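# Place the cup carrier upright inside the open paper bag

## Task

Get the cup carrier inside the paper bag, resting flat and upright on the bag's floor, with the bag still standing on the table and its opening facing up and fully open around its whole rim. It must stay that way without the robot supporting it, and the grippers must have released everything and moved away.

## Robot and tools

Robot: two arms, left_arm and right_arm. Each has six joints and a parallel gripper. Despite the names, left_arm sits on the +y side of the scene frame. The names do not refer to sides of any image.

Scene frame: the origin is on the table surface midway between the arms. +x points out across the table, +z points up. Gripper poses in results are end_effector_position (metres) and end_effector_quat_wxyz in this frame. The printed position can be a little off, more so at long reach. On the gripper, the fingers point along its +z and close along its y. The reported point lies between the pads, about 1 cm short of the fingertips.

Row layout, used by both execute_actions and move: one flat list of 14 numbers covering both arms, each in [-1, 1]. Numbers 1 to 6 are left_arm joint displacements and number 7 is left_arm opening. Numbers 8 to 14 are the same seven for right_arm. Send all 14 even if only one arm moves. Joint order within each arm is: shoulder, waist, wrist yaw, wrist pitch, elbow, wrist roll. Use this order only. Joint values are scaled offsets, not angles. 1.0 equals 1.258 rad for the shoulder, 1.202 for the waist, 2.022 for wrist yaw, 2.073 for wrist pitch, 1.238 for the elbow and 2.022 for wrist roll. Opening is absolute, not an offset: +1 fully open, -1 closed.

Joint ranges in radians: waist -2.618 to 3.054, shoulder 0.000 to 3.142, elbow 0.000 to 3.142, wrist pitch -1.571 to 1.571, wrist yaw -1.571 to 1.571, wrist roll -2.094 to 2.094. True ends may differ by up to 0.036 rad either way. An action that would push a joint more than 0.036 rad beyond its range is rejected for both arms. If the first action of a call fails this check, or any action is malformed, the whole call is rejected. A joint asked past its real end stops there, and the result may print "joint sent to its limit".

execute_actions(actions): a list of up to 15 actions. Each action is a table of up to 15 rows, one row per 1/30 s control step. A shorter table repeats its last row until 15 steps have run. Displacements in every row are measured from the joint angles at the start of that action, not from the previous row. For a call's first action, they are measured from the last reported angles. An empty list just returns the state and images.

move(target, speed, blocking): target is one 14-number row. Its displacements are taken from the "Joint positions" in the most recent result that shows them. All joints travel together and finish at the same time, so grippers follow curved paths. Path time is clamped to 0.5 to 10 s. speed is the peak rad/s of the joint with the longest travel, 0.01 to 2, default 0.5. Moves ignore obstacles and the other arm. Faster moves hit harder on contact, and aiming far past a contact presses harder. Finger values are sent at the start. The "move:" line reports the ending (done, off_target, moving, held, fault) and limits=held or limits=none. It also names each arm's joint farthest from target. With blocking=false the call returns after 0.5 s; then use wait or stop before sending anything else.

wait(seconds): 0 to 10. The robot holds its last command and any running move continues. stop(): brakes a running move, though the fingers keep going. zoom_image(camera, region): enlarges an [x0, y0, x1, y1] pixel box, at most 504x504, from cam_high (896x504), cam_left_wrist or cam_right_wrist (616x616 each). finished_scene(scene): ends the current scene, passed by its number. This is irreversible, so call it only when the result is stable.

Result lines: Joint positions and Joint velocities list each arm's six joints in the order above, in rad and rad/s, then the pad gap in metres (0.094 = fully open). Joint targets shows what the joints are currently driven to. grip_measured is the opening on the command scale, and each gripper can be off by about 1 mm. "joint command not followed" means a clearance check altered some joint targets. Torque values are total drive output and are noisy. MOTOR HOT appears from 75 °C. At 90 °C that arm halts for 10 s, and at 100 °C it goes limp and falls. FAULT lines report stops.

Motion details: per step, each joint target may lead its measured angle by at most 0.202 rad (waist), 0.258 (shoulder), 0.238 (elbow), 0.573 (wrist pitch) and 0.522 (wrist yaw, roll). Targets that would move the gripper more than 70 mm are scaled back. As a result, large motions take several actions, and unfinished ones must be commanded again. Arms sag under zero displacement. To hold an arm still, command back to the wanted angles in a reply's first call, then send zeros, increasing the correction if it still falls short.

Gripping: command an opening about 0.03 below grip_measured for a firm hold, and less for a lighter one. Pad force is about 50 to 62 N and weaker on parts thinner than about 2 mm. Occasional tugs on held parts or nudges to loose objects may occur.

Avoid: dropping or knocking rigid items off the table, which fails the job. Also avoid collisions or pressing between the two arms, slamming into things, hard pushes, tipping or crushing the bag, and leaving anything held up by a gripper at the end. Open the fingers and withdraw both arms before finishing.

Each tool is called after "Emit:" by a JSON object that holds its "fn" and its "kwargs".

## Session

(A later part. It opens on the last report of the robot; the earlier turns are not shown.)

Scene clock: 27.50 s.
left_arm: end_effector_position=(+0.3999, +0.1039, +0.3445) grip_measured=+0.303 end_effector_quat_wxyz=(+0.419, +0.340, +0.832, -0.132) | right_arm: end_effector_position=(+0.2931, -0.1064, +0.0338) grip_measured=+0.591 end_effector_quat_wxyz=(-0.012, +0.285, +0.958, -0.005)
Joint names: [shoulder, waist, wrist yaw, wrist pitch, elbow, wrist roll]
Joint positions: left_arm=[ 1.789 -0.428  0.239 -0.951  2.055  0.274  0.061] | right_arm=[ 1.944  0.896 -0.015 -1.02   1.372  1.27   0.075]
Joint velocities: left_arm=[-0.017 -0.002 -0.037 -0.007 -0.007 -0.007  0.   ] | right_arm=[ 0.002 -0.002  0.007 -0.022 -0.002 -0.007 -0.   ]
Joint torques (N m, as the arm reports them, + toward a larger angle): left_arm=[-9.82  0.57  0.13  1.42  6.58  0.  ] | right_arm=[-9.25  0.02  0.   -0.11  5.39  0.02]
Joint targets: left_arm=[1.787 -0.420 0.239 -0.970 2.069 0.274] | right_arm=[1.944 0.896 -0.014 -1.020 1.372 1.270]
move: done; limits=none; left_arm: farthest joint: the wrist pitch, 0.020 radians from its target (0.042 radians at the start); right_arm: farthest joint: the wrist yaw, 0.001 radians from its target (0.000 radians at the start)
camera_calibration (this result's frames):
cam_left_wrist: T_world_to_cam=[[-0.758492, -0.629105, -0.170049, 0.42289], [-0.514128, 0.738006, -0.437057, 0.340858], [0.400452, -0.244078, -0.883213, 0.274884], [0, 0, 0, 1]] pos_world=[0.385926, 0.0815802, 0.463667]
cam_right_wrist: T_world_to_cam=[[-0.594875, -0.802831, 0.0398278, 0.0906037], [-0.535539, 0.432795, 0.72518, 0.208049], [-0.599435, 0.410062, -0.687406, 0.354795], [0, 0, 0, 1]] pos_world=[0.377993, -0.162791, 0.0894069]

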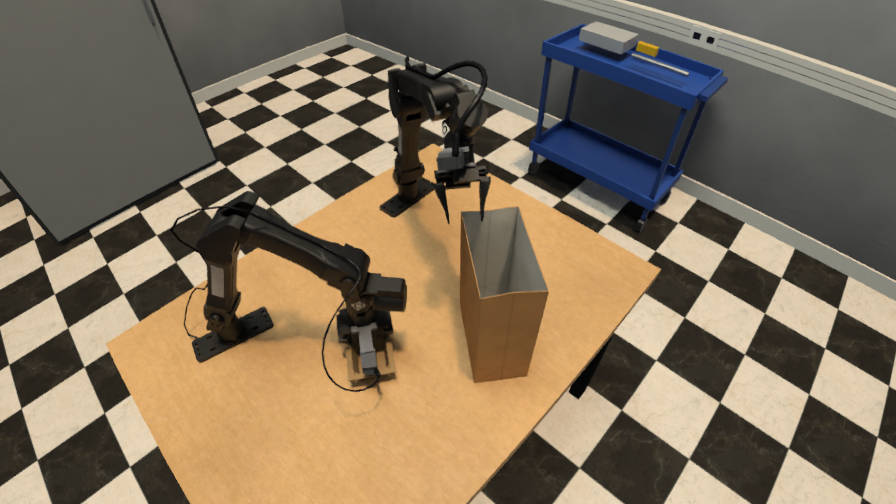

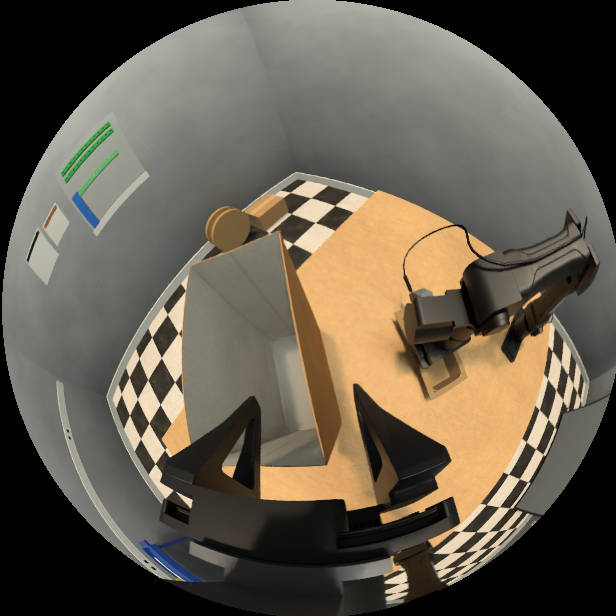

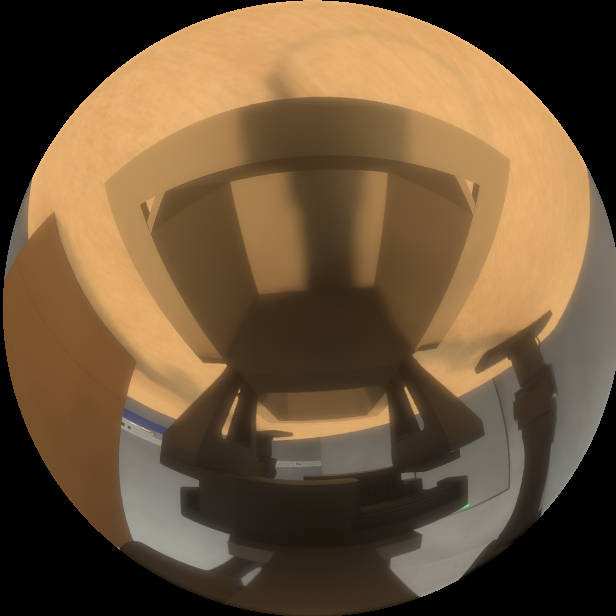

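Emit:
{"fn": "move", "kwargs": {"target": [0.12,-0.04,-0.017,-0.05,0.17,-0.029,0.3, 0,0,0,-0.035,0.055,0,0.56], "speed": 0.3}}

Emit:
{"fn": "move", "kwargs": {"target": [0.04,0,0,0,0,0,0.3, 0,0.255,0,0,0,0.34,0.56], "speed": 0.5}}

Scene clock: 30.70 s.
left_arm: end_effector_position=(+0.4152, +0.0806, +0.3366) grip_measured=+0.303 end_effector_quat_wxyz=(+0.398, +0.332, +0.844, -0.136) | right_arm: end_effector_position=(+0.2932, -0.1062, +0.0439) grip_measured=+0.591 end_effector_quat_wxyz=(-0.016, +0.285, +0.958, -0.010)
Joint names: [shoulder, waist, wrist yaw, wrist pitch, elbow, wrist roll]
Joint positions: left_arm=[ 1.93  -0.47   0.208 -1.034  2.243  0.224  0.061] | right_arm=[ 1.944  0.896 -0.015 -1.074  1.414  1.27   0.075]
Joint velocities: left_arm=[-0.007  0.002  0.066  0.022  0.002  0.022  0.   ] | right_arm=[-0.002  0.002  0.007 -0.051 -0.012 -0.022 -0.   ]
Joint torques (N m, as the arm reports them, + toward a larger angle): left_arm=[-9.92 -0.56  0.04  1.43  6.91 -0.06] | right_arm=[-9.27  0.03  0.   -0.3   7.49  0.02]
Joint targets: left_arm=[1.940 -0.476 0.205 -1.054 2.265 0.215] | right_arm=[1.944 0.896 -0.015 -1.092 1.440 1.270]
move: off_target (left_arm, right_arm); limits=none; left_arm: farthest joint: the elbow, 0.022 radians from its target (0.210 radians at the start); right_arm: farthest joint: the elbow, 0.026 radians from its target (0.068 radians at the start)
camera_calibration (this result's frames):
cam_left_wrist: T_world_to_cam=[[-0.757698, -0.638663, -0.134177, 0.40677], [-0.545043, 0.732371, -0.408119, 0.366041], [0.358918, -0.236099, -0.903015, 0.279325], [0, 0, 0, 1]] pos_world=[0.407463, 0.0576591, 0.456202]
cam_right_wrist: T_world_to_cam=[[-0.594442, -0.802483, 0.0515761, 0.0898107], [-0.528529, 0.438238, 0.727052, 0.199103], [-0.606049, 0.404931, -0.684643, 0.363048], [0, 0, 0, 1]] pos_world=[0.378644, -0.162192, 0.0991681]

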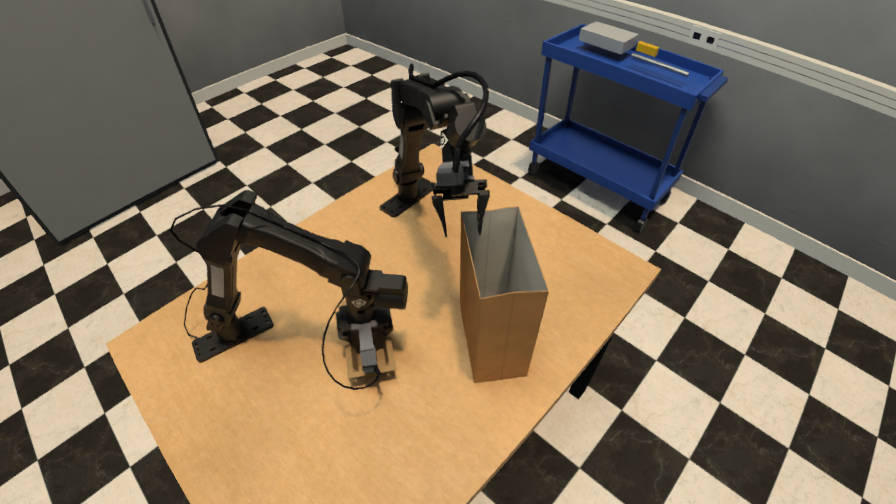

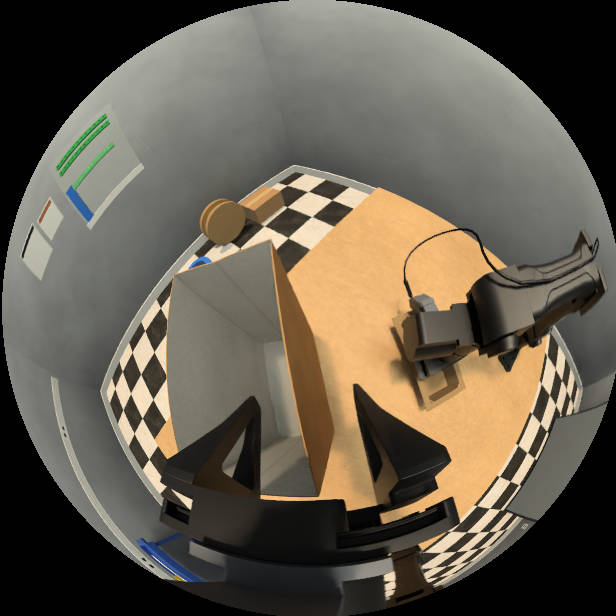

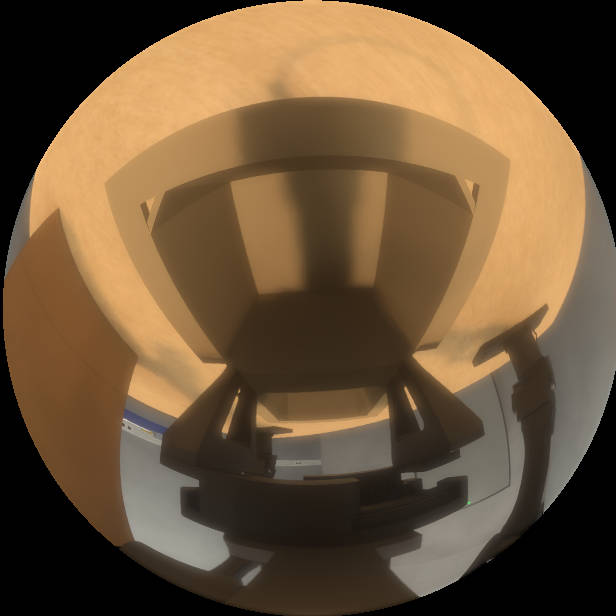

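Scene clock: 32.87 s.
left_arm: end_effector_position=(+0.4229, +0.0770, +0.3172) grip_measured=+0.303 end_effector_quat_wxyz=(+0.381, +0.333, +0.852, -0.135) | right_arm: end_effector_position=(+0.2129, -0.0400, +0.0386) grip_measured=+0.591 end_effector_quat_wxyz=(-0.012, +0.461, +0.887, -0.027)
Joint names: [shoulder, waist, wrist yaw, wrist pitch, elbow, wrist roll]
Joint positions: left_arm=[ 1.97  -0.47   0.208 -1.032  2.243  0.224  0.061] | right_arm=[ 1.959  1.195 -0.018 -1.079  1.412  1.947  0.075]
Joint velocities: left_arm=[-0.007 -0.002 -0.007 -0.007  0.002  0.007  0.   ] | right_arm=[ 0.022 -0.002 -0.037  0.007 -0.002  0.022 -0.001]
Joint torques (N m, as the arm reports them, + toward a larger angle): left_arm=[-10.38  -0.2    0.1    1.52   5.48   0.03] | right_arm=[-10.57   0.51   0.01  -0.13   5.56   0.13]
Joint targets: left_arm=[1.981 -0.470 0.208 -1.033 2.243 0.224] | right_arm=[1.944 1.203 -0.015 -1.074 1.414 1.957]
move: done; limits=none; left_arm: farthest joint: the shoulder, 0.010 radians from its target (0.050 radians at the start); right_arm: farthest joint: the shoulder, 0.015 radians from its target (0.000 radians at the start)
camera_calibration (this result's frames):
cam_left_wrist: T_world_to_cam=[[-0.761928, -0.636877, -0.117704, 0.404187], [-0.558918, 0.738398, -0.377331, 0.360582], [0.327226, -0.221712, -0.918568, 0.275433], [0, 0, 0, 1]] pos_world=[0.419368, 0.0522306, 0.436637]
cam_right_wrist: T_world_to_cam=[[-0.848198, -0.523502, 0.0806615, 0.159506], [-0.322874, 0.631722, 0.704755, 0.0963288], [-0.419896, 0.571728, -0.704851, 0.251713], [0, 0, 0, 1]] pos_world=[0.272088, -0.121263, 0.0966657]

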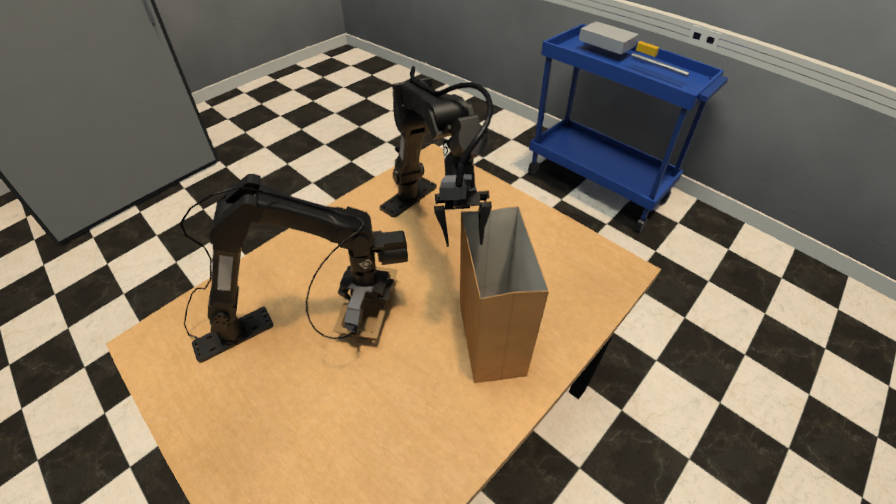

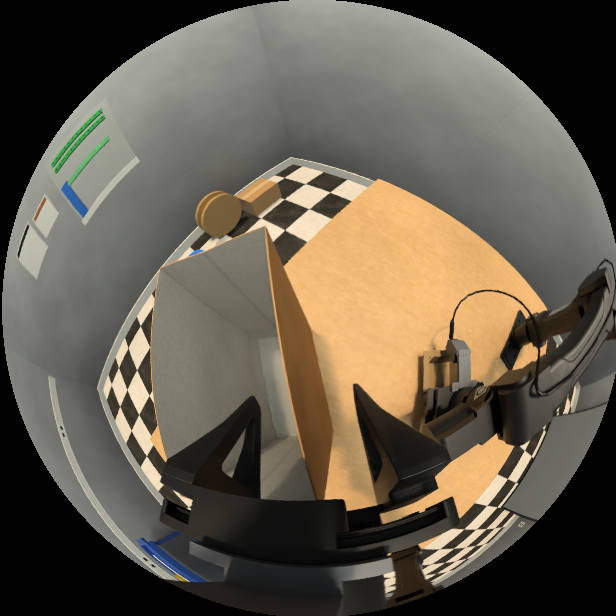

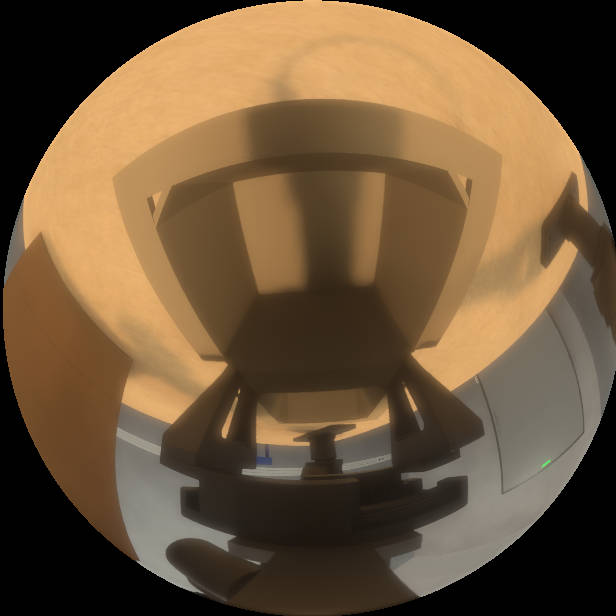

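Emit:
{"fn": "move", "kwargs": {"target": [0.055,0,0,0,0,0,0.0, 0,0,0,0.03,-0.022,0,0.56], "speed": 0.12}}

Emit:
{"fn": "move", "kwargs": {"target": [0,0,0,0,0,0,-1, 0,0,0,0,0,0,1]}}

Scene clock: 34.40 s.
left_arm: end_effector_position=(+0.4337, +0.0721, +0.2882) grip_measured=+0.003 end_effector_quat_wxyz=(+0.356, +0.333, +0.863, -0.134) | right_arm: end_effector_position=(+0.2149, -0.0369, +0.0346) grip_measured=+0.591 end_effector_quat_wxyz=(-0.011, +0.461, +0.887, -0.017)
Joint names: [shoulder, waist, wrist yaw, wrist pitch, elbow, wrist roll]
Joint positions: left_arm=[ 2.029 -0.47   0.208 -1.027  2.243  0.224  0.047] | right_arm=[ 1.959  1.195 -0.018 -1.043  1.396  1.948  0.075]
Joint velocities: left_arm=[ 0.017 -0.002 -0.007 -0.022 -0.012 -0.022 -0.   ] | right_arm=[-0.007 -0.012  0.095 -0.081 -0.017  0.007 -0.   ]
Joint torques (N m, as the arm reports them, + toward a larger angle): left_arm=[-10.82   0.14   0.1    1.42   5.7   -0.02] | right_arm=[-9.38  0.05 -0.02  0.15  4.47  0.02]
Joint targets: left_arm=[2.039 -0.470 0.208 -1.032 2.243 0.224] | right_arm=[1.959 1.195 -0.018 -1.017 1.384 1.948]
move: off_target (right_arm); limits=none; left_arm: farthest joint: the shoulder, 0.010 radians from its target (0.069 radians at the start); right_arm: farthest joint: the wrist pitch, 0.026 radians from its target (0.062 radians at the start)
camera_calibration (this result's frames):
cam_left_wrist: T_world_to_cam=[[-0.767118, -0.634494, -0.0945936, 0.401229], [-0.576281, 0.74637, -0.332913, 0.35343], [0.281833, -0.200871, -0.938201, 0.268045], [0, 0, 0, 1]] pos_world=[0.435921, 0.0446307, 0.407095]
cam_right_wrist: T_world_to_cam=[[-0.849366, -0.524043, 0.0628952, 0.163988], [-0.329885, 0.620104, 0.711792, 0.0986254], [-0.412011, 0.583823, -0.699569, 0.246515], [0, 0, 0, 1]] pos_world=[0.273388, -0.119143, 0.0919399]

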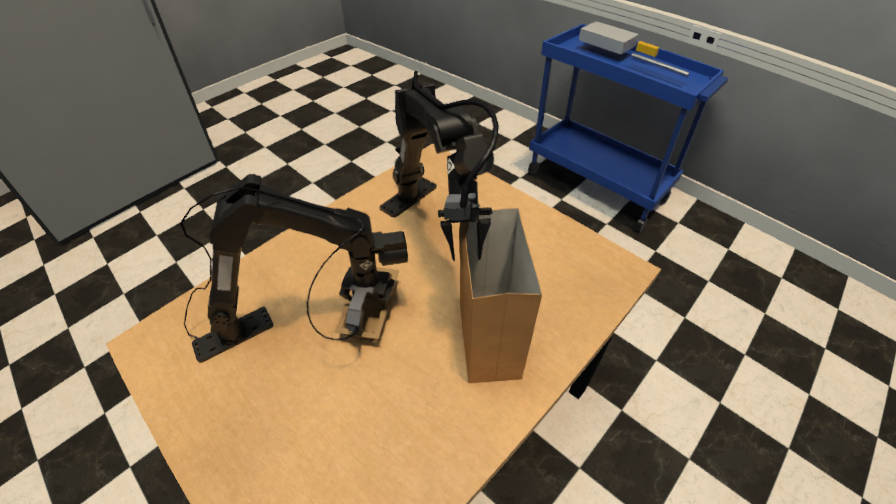

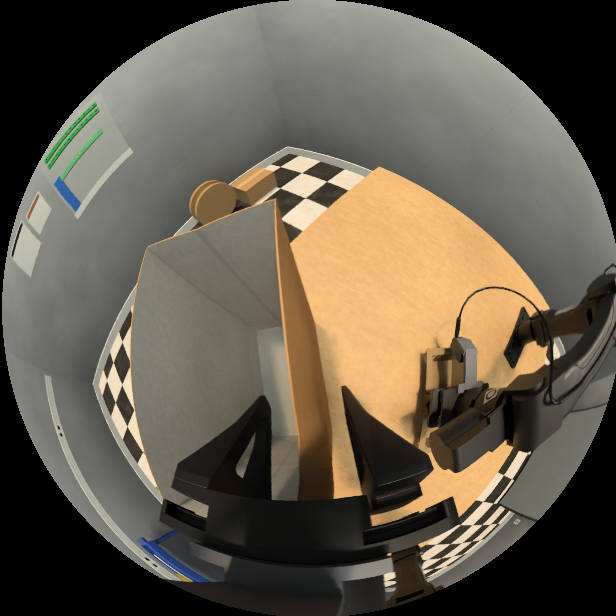

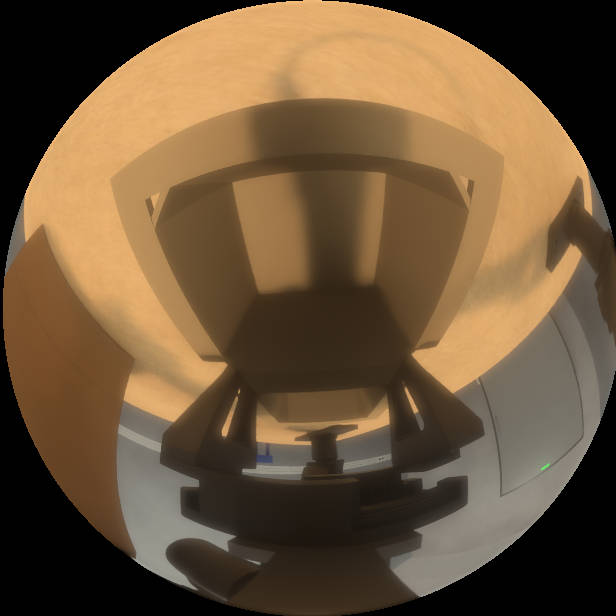

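Scene clock: 34.90 s.
left_arm: end_effector_position=(+0.4340, +0.0719, +0.2886) grip_measured=-0.981 end_effector_quat_wxyz=(+0.357, +0.333, +0.862, -0.134) | right_arm: end_effector_position=(+0.2148, -0.0368, +0.0346) grip_measured=+1.000 end_effector_quat_wxyz=(-0.011, +0.461, +0.887, -0.017)
Joint names: [shoulder, waist, wrist yaw, wrist pitch, elbow, wrist roll]
Joint positions: left_arm=[ 2.029 -0.47   0.208 -1.025  2.243  0.224  0.001] | right_arm=[ 1.959  1.195 -0.019 -1.043  1.396  1.948  0.094]
Joint velocities: left_arm=[-0.007 -0.007  0.022  0.007 -0.012 -0.066  0.   ] | right_arm=[-0.002  0.007  0.022 -0.11  -0.002 -0.007  0.   ]
Joint torques (N m, as the arm reports them, + toward a larger angle): left_arm=[-12.03  -0.06   0.15   1.49   5.53   0.04] | right_arm=[-9.25  0.02 -0.01 -0.14  5.38  0.01]
Joint targets: left_arm=[2.029 -0.470 0.208 -1.027 2.243 0.224] | right_arm=[1.959 1.195 -0.018 -1.043 1.396 1.948]
move: done; limits=none; left_arm: farthest joint: the wrist pitch, 0.002 radians from its target (0.000 radians at the start); right_arm: farthest joint: the wrist yaw, 0.001 radians from its target (0.000 radians at the start)
camera_calibration (this result's frames):
cam_left_wrist: T_world_to_cam=[[-0.76692, -0.634585, -0.0955831, 0.401648], [-0.575587, 0.746051, -0.334824, 0.35417], [0.283784, -0.201767, -0.93742, 0.26726], [0, 0, 0, 1]] pos_world=[0.436044, 0.0445745, 0.407511]
cam_right_wrist: T_world_to_cam=[[-0.84934, -0.524047, 0.0632174, 0.163914], [-0.329414, 0.619815, 0.712261, 0.0984118], [-0.412441, 0.584127, -0.699062, 0.246513], [0, 0, 0, 1]] pos_world=[0.273309, -0.119093, 0.0918707]

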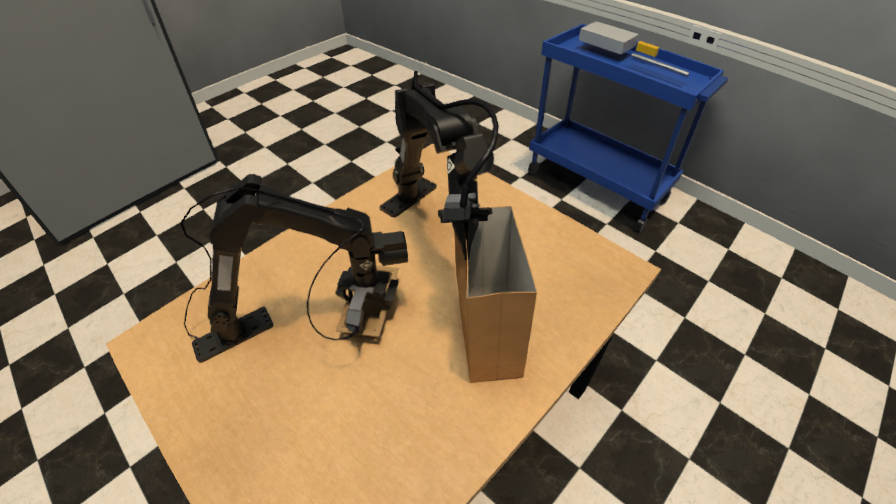

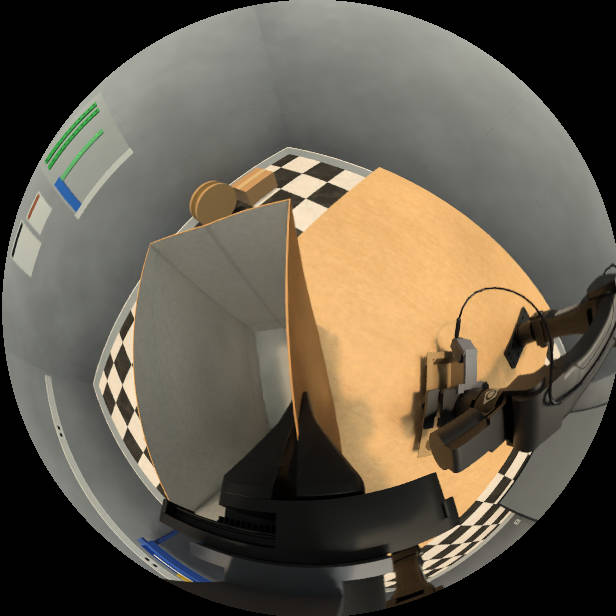

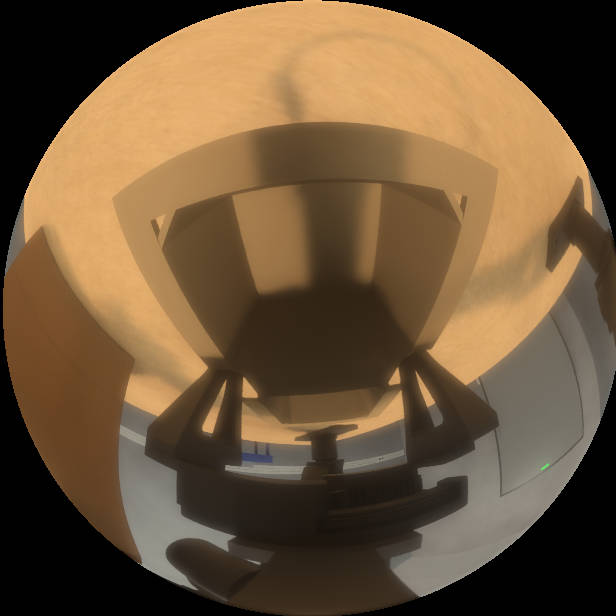

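Emit:
{"fn": "move", "kwargs": {"target": [-0.694,-0.041,-0.215,-0.03,-0.678,-0.229,-1, -0.045,0,0,-0.15,0.21,0,1], "speed": 0.3}}

Scene clock: 39.50 s.
left_arm: end_effector_position=(+0.2564, +0.2222, +0.3017) grip_measured=-0.981 end_effector_quat_wxyz=(+0.377, +0.072, +0.923, -0.031) | right_arm: end_effector_position=(+0.2145, -0.0370, +0.1024) grip_measured=+1.000 end_effector_quat_wxyz=(-0.013, +0.461, +0.887, -0.029)
Joint names: [shoulder, waist, wrist yaw, wrist pitch, elbow, wrist roll]
Joint positions: left_arm=[ 1.171 -0.511 -0.216 -1.07   1.421 -0.23   0.001] | right_arm=[ 1.932  1.195 -0.02  -1.331  1.631  1.948  0.094]
Joint velocities: left_arm=[-0.012 -0.032  0.022 -0.066 -0.012  0.037 -0.001] | right_arm=[ 0.007 -0.037  0.022 -0.081  0.027 -0.066  0.   ]
Joint torques (N m, as the arm reports them, + toward a larger angle): left_arm=[-4.32 -0.58 -0.17  1.31  4.45 -0.02] | right_arm=[-11.78   0.    -0.01  -0.42   7.5    0.02]
Joint targets: left_arm=[1.156 -0.519 -0.227 -1.087 1.404 -0.239] | right_arm=[1.903 1.195 -0.019 -1.354 1.656 1.948]
move: off_target (right_arm); limits=none; left_arm: farthest joint: the elbow, 0.017 radians from its target (0.839 radians at the start); right_arm: farthest joint: the shoulder, 0.030 radians from its target (0.057 radians at the start)
camera_calibration (this result's frames):
cam_left_wrist: T_world_to_cam=[[-0.296371, -0.951292, -0.0848955, 0.308539], [-0.892629, 0.307511, -0.329622, 0.321336], [0.339673, -0.0219102, -0.940288, 0.306913], [0, 0, 0, 1]] pos_world=[0.274026, 0.20142, 0.4207]
cam_right_wrist: T_world_to_cam=[[-0.848295, -0.522475, 0.0861196, 0.156806], [-0.319396, 0.634577, 0.703774, 0.0495037], [-0.422354, 0.569502, -0.705184, 0.296108], [0, 0, 0, 1]] pos_world=[0.273891, -0.118121, 0.160467]

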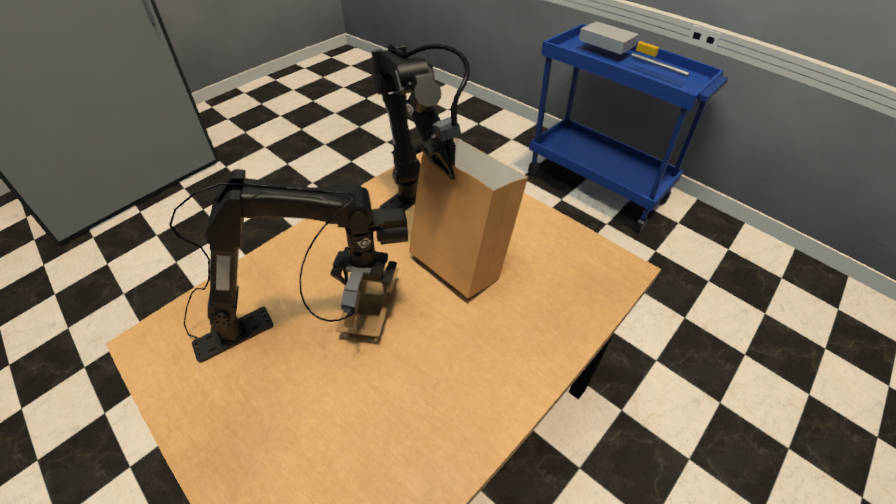

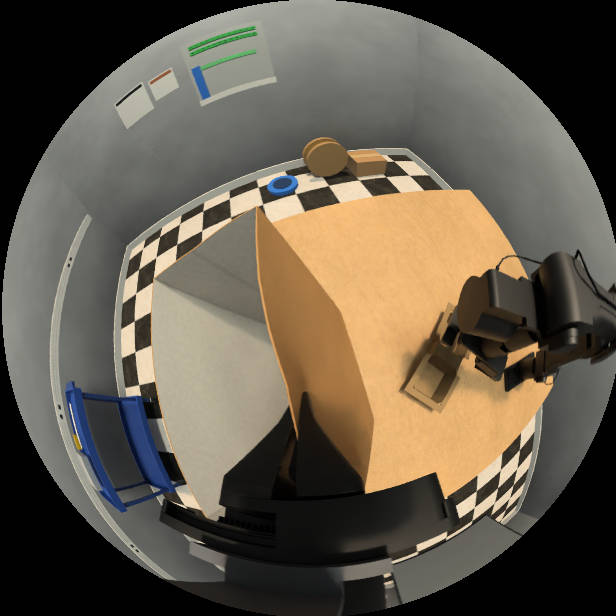

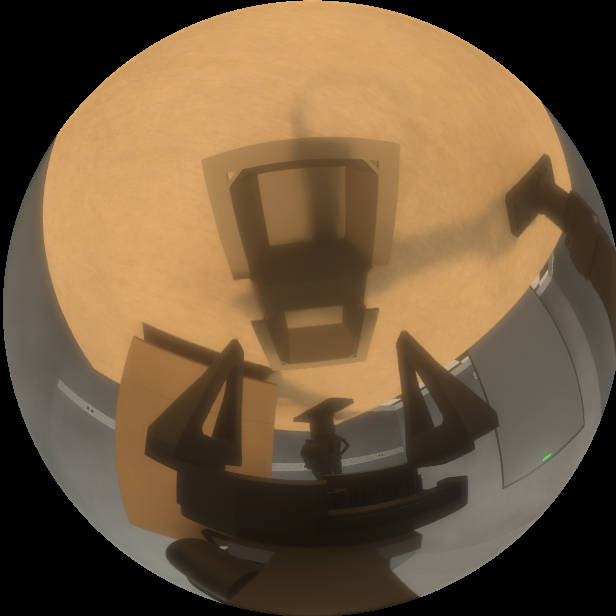

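Emit:
{"fn": "move", "kwargs": {"target": [0,0.1,0,0,0,0,-1, -0.3,-0.95,0,0,0,-0.9,1], "speed": 1.0}}

Emit:
{"fn": "move", "kwargs": {"target": [0,-0.1,0,0,-0.04,0,-1, 0,0,0,0,0,0,1], "speed": 0.1}}

Scene clock: 43.10 s.
left_arm: end_effector_position=(+0.2662, +0.2553, +0.3017) grip_measured=-0.981 end_effector_quat_wxyz=(+0.378, +0.020, +0.926, -0.010) | right_arm: end_effector_position=(+0.3587, -0.3759, +0.2172) grip_measured=+1.000 end_effector_quat_wxyz=(+0.145, +0.139, +0.980, +0.010)
Joint names: [shoulder, waist, wrist yaw, wrist pitch, elbow, wrist roll]
Joint positions: left_arm=[ 1.171 -0.399 -0.216 -1.07   1.421 -0.231  0.001] | right_arm=[ 1.58   0.059 -0.021 -1.331  1.631  0.138  0.094]
Joint velocities: left_arm=[-0.002 -0.022 -0.037 -0.037 -0.007  0.051  0.   ] | right_arm=[ 0.017 -0.017  0.022  0.022 -0.002  0.022  0.   ]
Joint torques (N m, as the arm reports them, + toward a larger angle): left_arm=[-3.34  0.53 -0.08  1.48  5.45  0.02] | right_arm=[-8.48 -0.4   0.    0.49  5.85 -0.09]
Joint targets: left_arm=[1.171 -0.391 -0.216 -1.070 1.421 -0.231] | right_arm=[1.555 0.053 -0.019 -1.331 1.631 0.128]
move: off_target (right_arm); limits=none; left_arm: farthest joint: the waist, 0.008 radians from its target (0.120 radians at the start); right_arm: farthest joint: the shoulder, 0.025 radians from its target (0.378 radians at the start)
camera_calibration (this result's frames):
cam_left_wrist: T_world_to_cam=[[-0.187884, -0.978561, -0.0843688, 0.320856], [-0.921479, 0.205351, -0.329708, 0.353709], [0.339964, 0.0157974, -0.940306, 0.294605], [0, 0, 0, 1]] pos_world=[0.286064, 0.236689, 0.420709]
cam_right_wrist: T_world_to_cam=[[-0.329387, -0.942643, -0.0541084, -0.221487], [-0.832402, 0.262862, 0.487864, 0.320918], [-0.445659, 0.205736, -0.871241, 0.538672], [0, 0, 0, 1]] pos_world=[0.434242, -0.403964, 0.300764]

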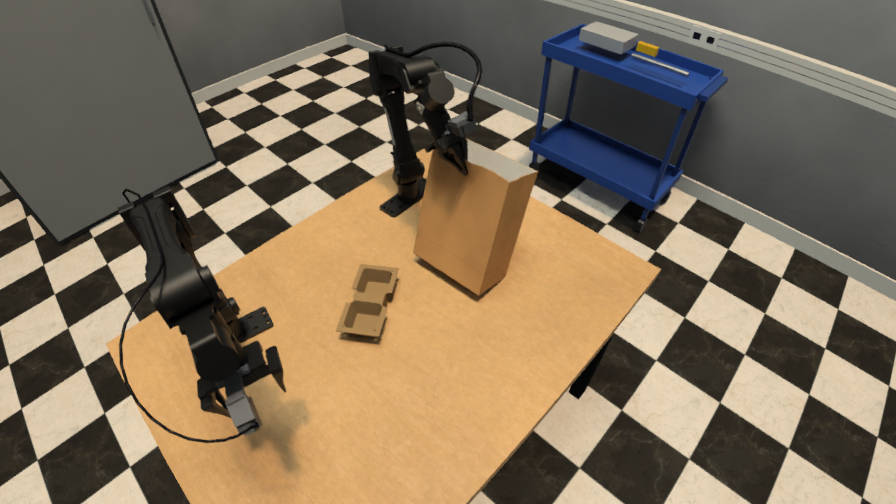

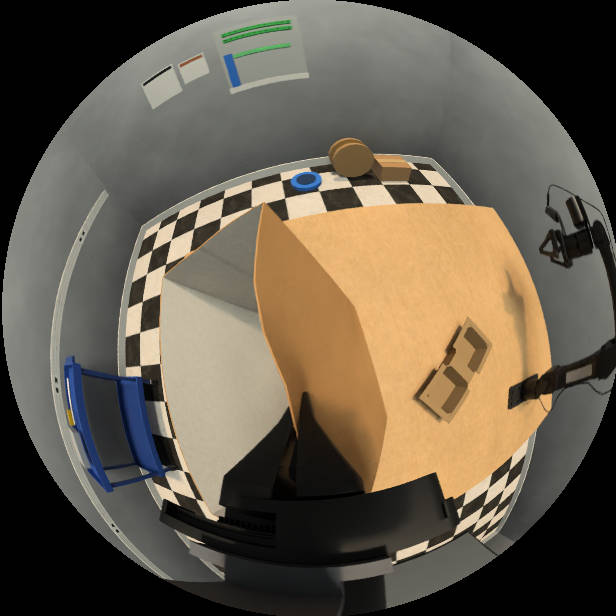

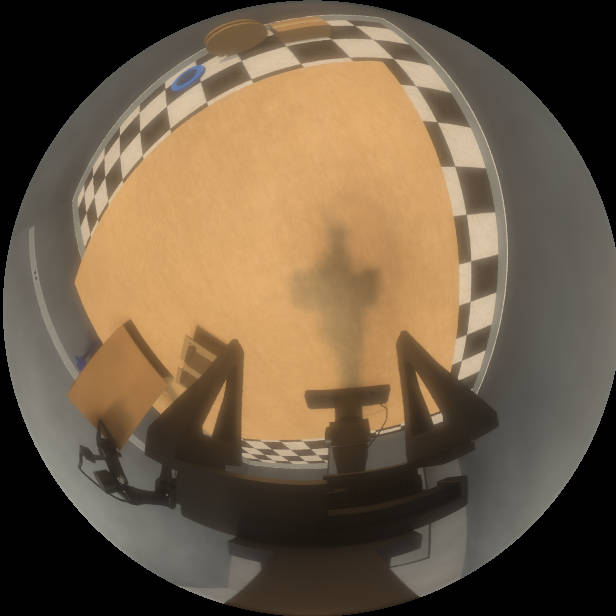

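Scene clock: 44.60 s.
left_arm: end_effector_position=(+0.2554, +0.2223, +0.2897) grip_measured=-0.981 end_effector_quat_wxyz=(+0.365, +0.074, +0.928, -0.027) | right_arm: end_effector_position=(+0.3587, -0.3759, +0.2172) grip_measured=+1.000 end_effector_quat_wxyz=(+0.145, +0.139, +0.980, +0.010)
Joint names: [shoulder, waist, wrist yaw, wrist pitch, elbow, wrist roll]
Joint positions: left_arm=[ 1.171 -0.512 -0.216 -1.063  1.387 -0.231  0.001] | right_arm=[ 1.58   0.059 -0.021 -1.331  1.631  0.138  0.094]
Joint velocities: left_arm=[-0.007 -0.002 -0.022 -0.022 -0.012 -0.037  0.   ] | right_arm=[-0.007  0.007  0.037 -0.051 -0.017 -0.051  0.   ]
Joint torques (N m, as the arm reports them, + toward a larger angle): left_arm=[-3.14 -0.49 -0.04  1.38  4.43 -0.01] | right_arm=[-6.49  0.03 -0.01  0.49  5.83  0.01]
Joint targets: left_arm=[1.171 -0.519 -0.216 -1.070 1.371 -0.231] | right_arm=[1.580 0.059 -0.021 -1.331 1.631 0.138]
move: done; limits=none; left_arm: farthest joint: the elbow, 0.016 radians from its target (0.049 radians at the start); right_arm: farthest joint: the waist, 0.000 radians from its target (0.000 radians at the start)
camera_calibration (this result's frames):
cam_left_wrist: T_world_to_cam=[[-0.299008, -0.950106, -0.0888437, 0.308879], [-0.900014, 0.311729, -0.304632, 0.310206], [0.317127, -0.0111267, -0.948318, 0.301636], [0, 0, 0, 1]] pos_world=[0.27589, 0.200124, 0.407987]
cam_right_wrist: T_world_to_cam=[[-0.329387, -0.942643, -0.0541084, -0.221487], [-0.832402, 0.262862, 0.487864, 0.320918], [-0.445659, 0.205736, -0.871241, 0.538672], [0, 0, 0, 1]] pos_world=[0.434242, -0.403964, 0.300764]

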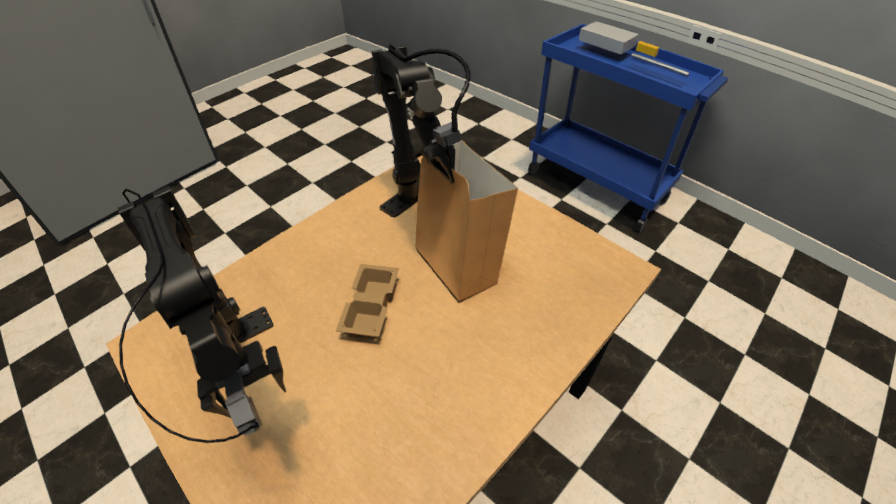

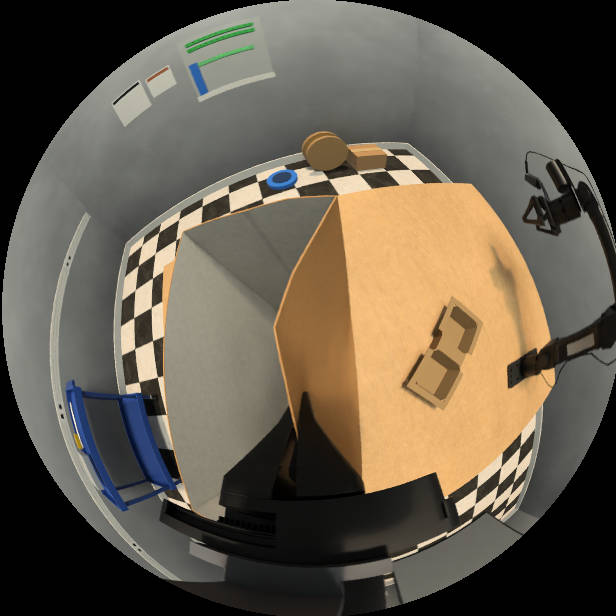

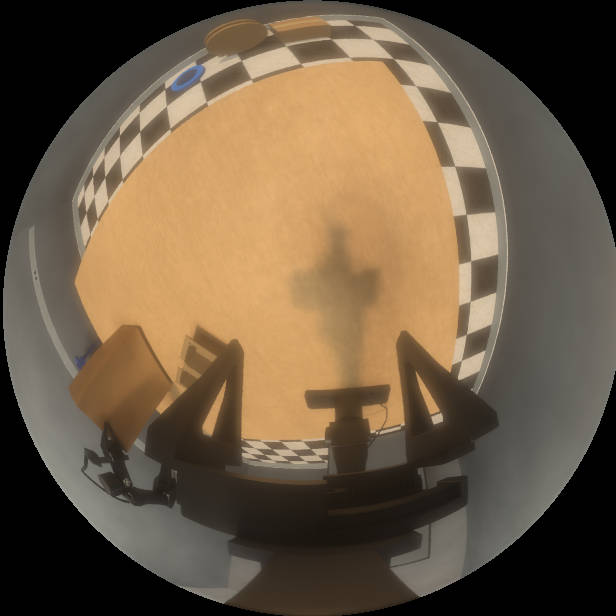

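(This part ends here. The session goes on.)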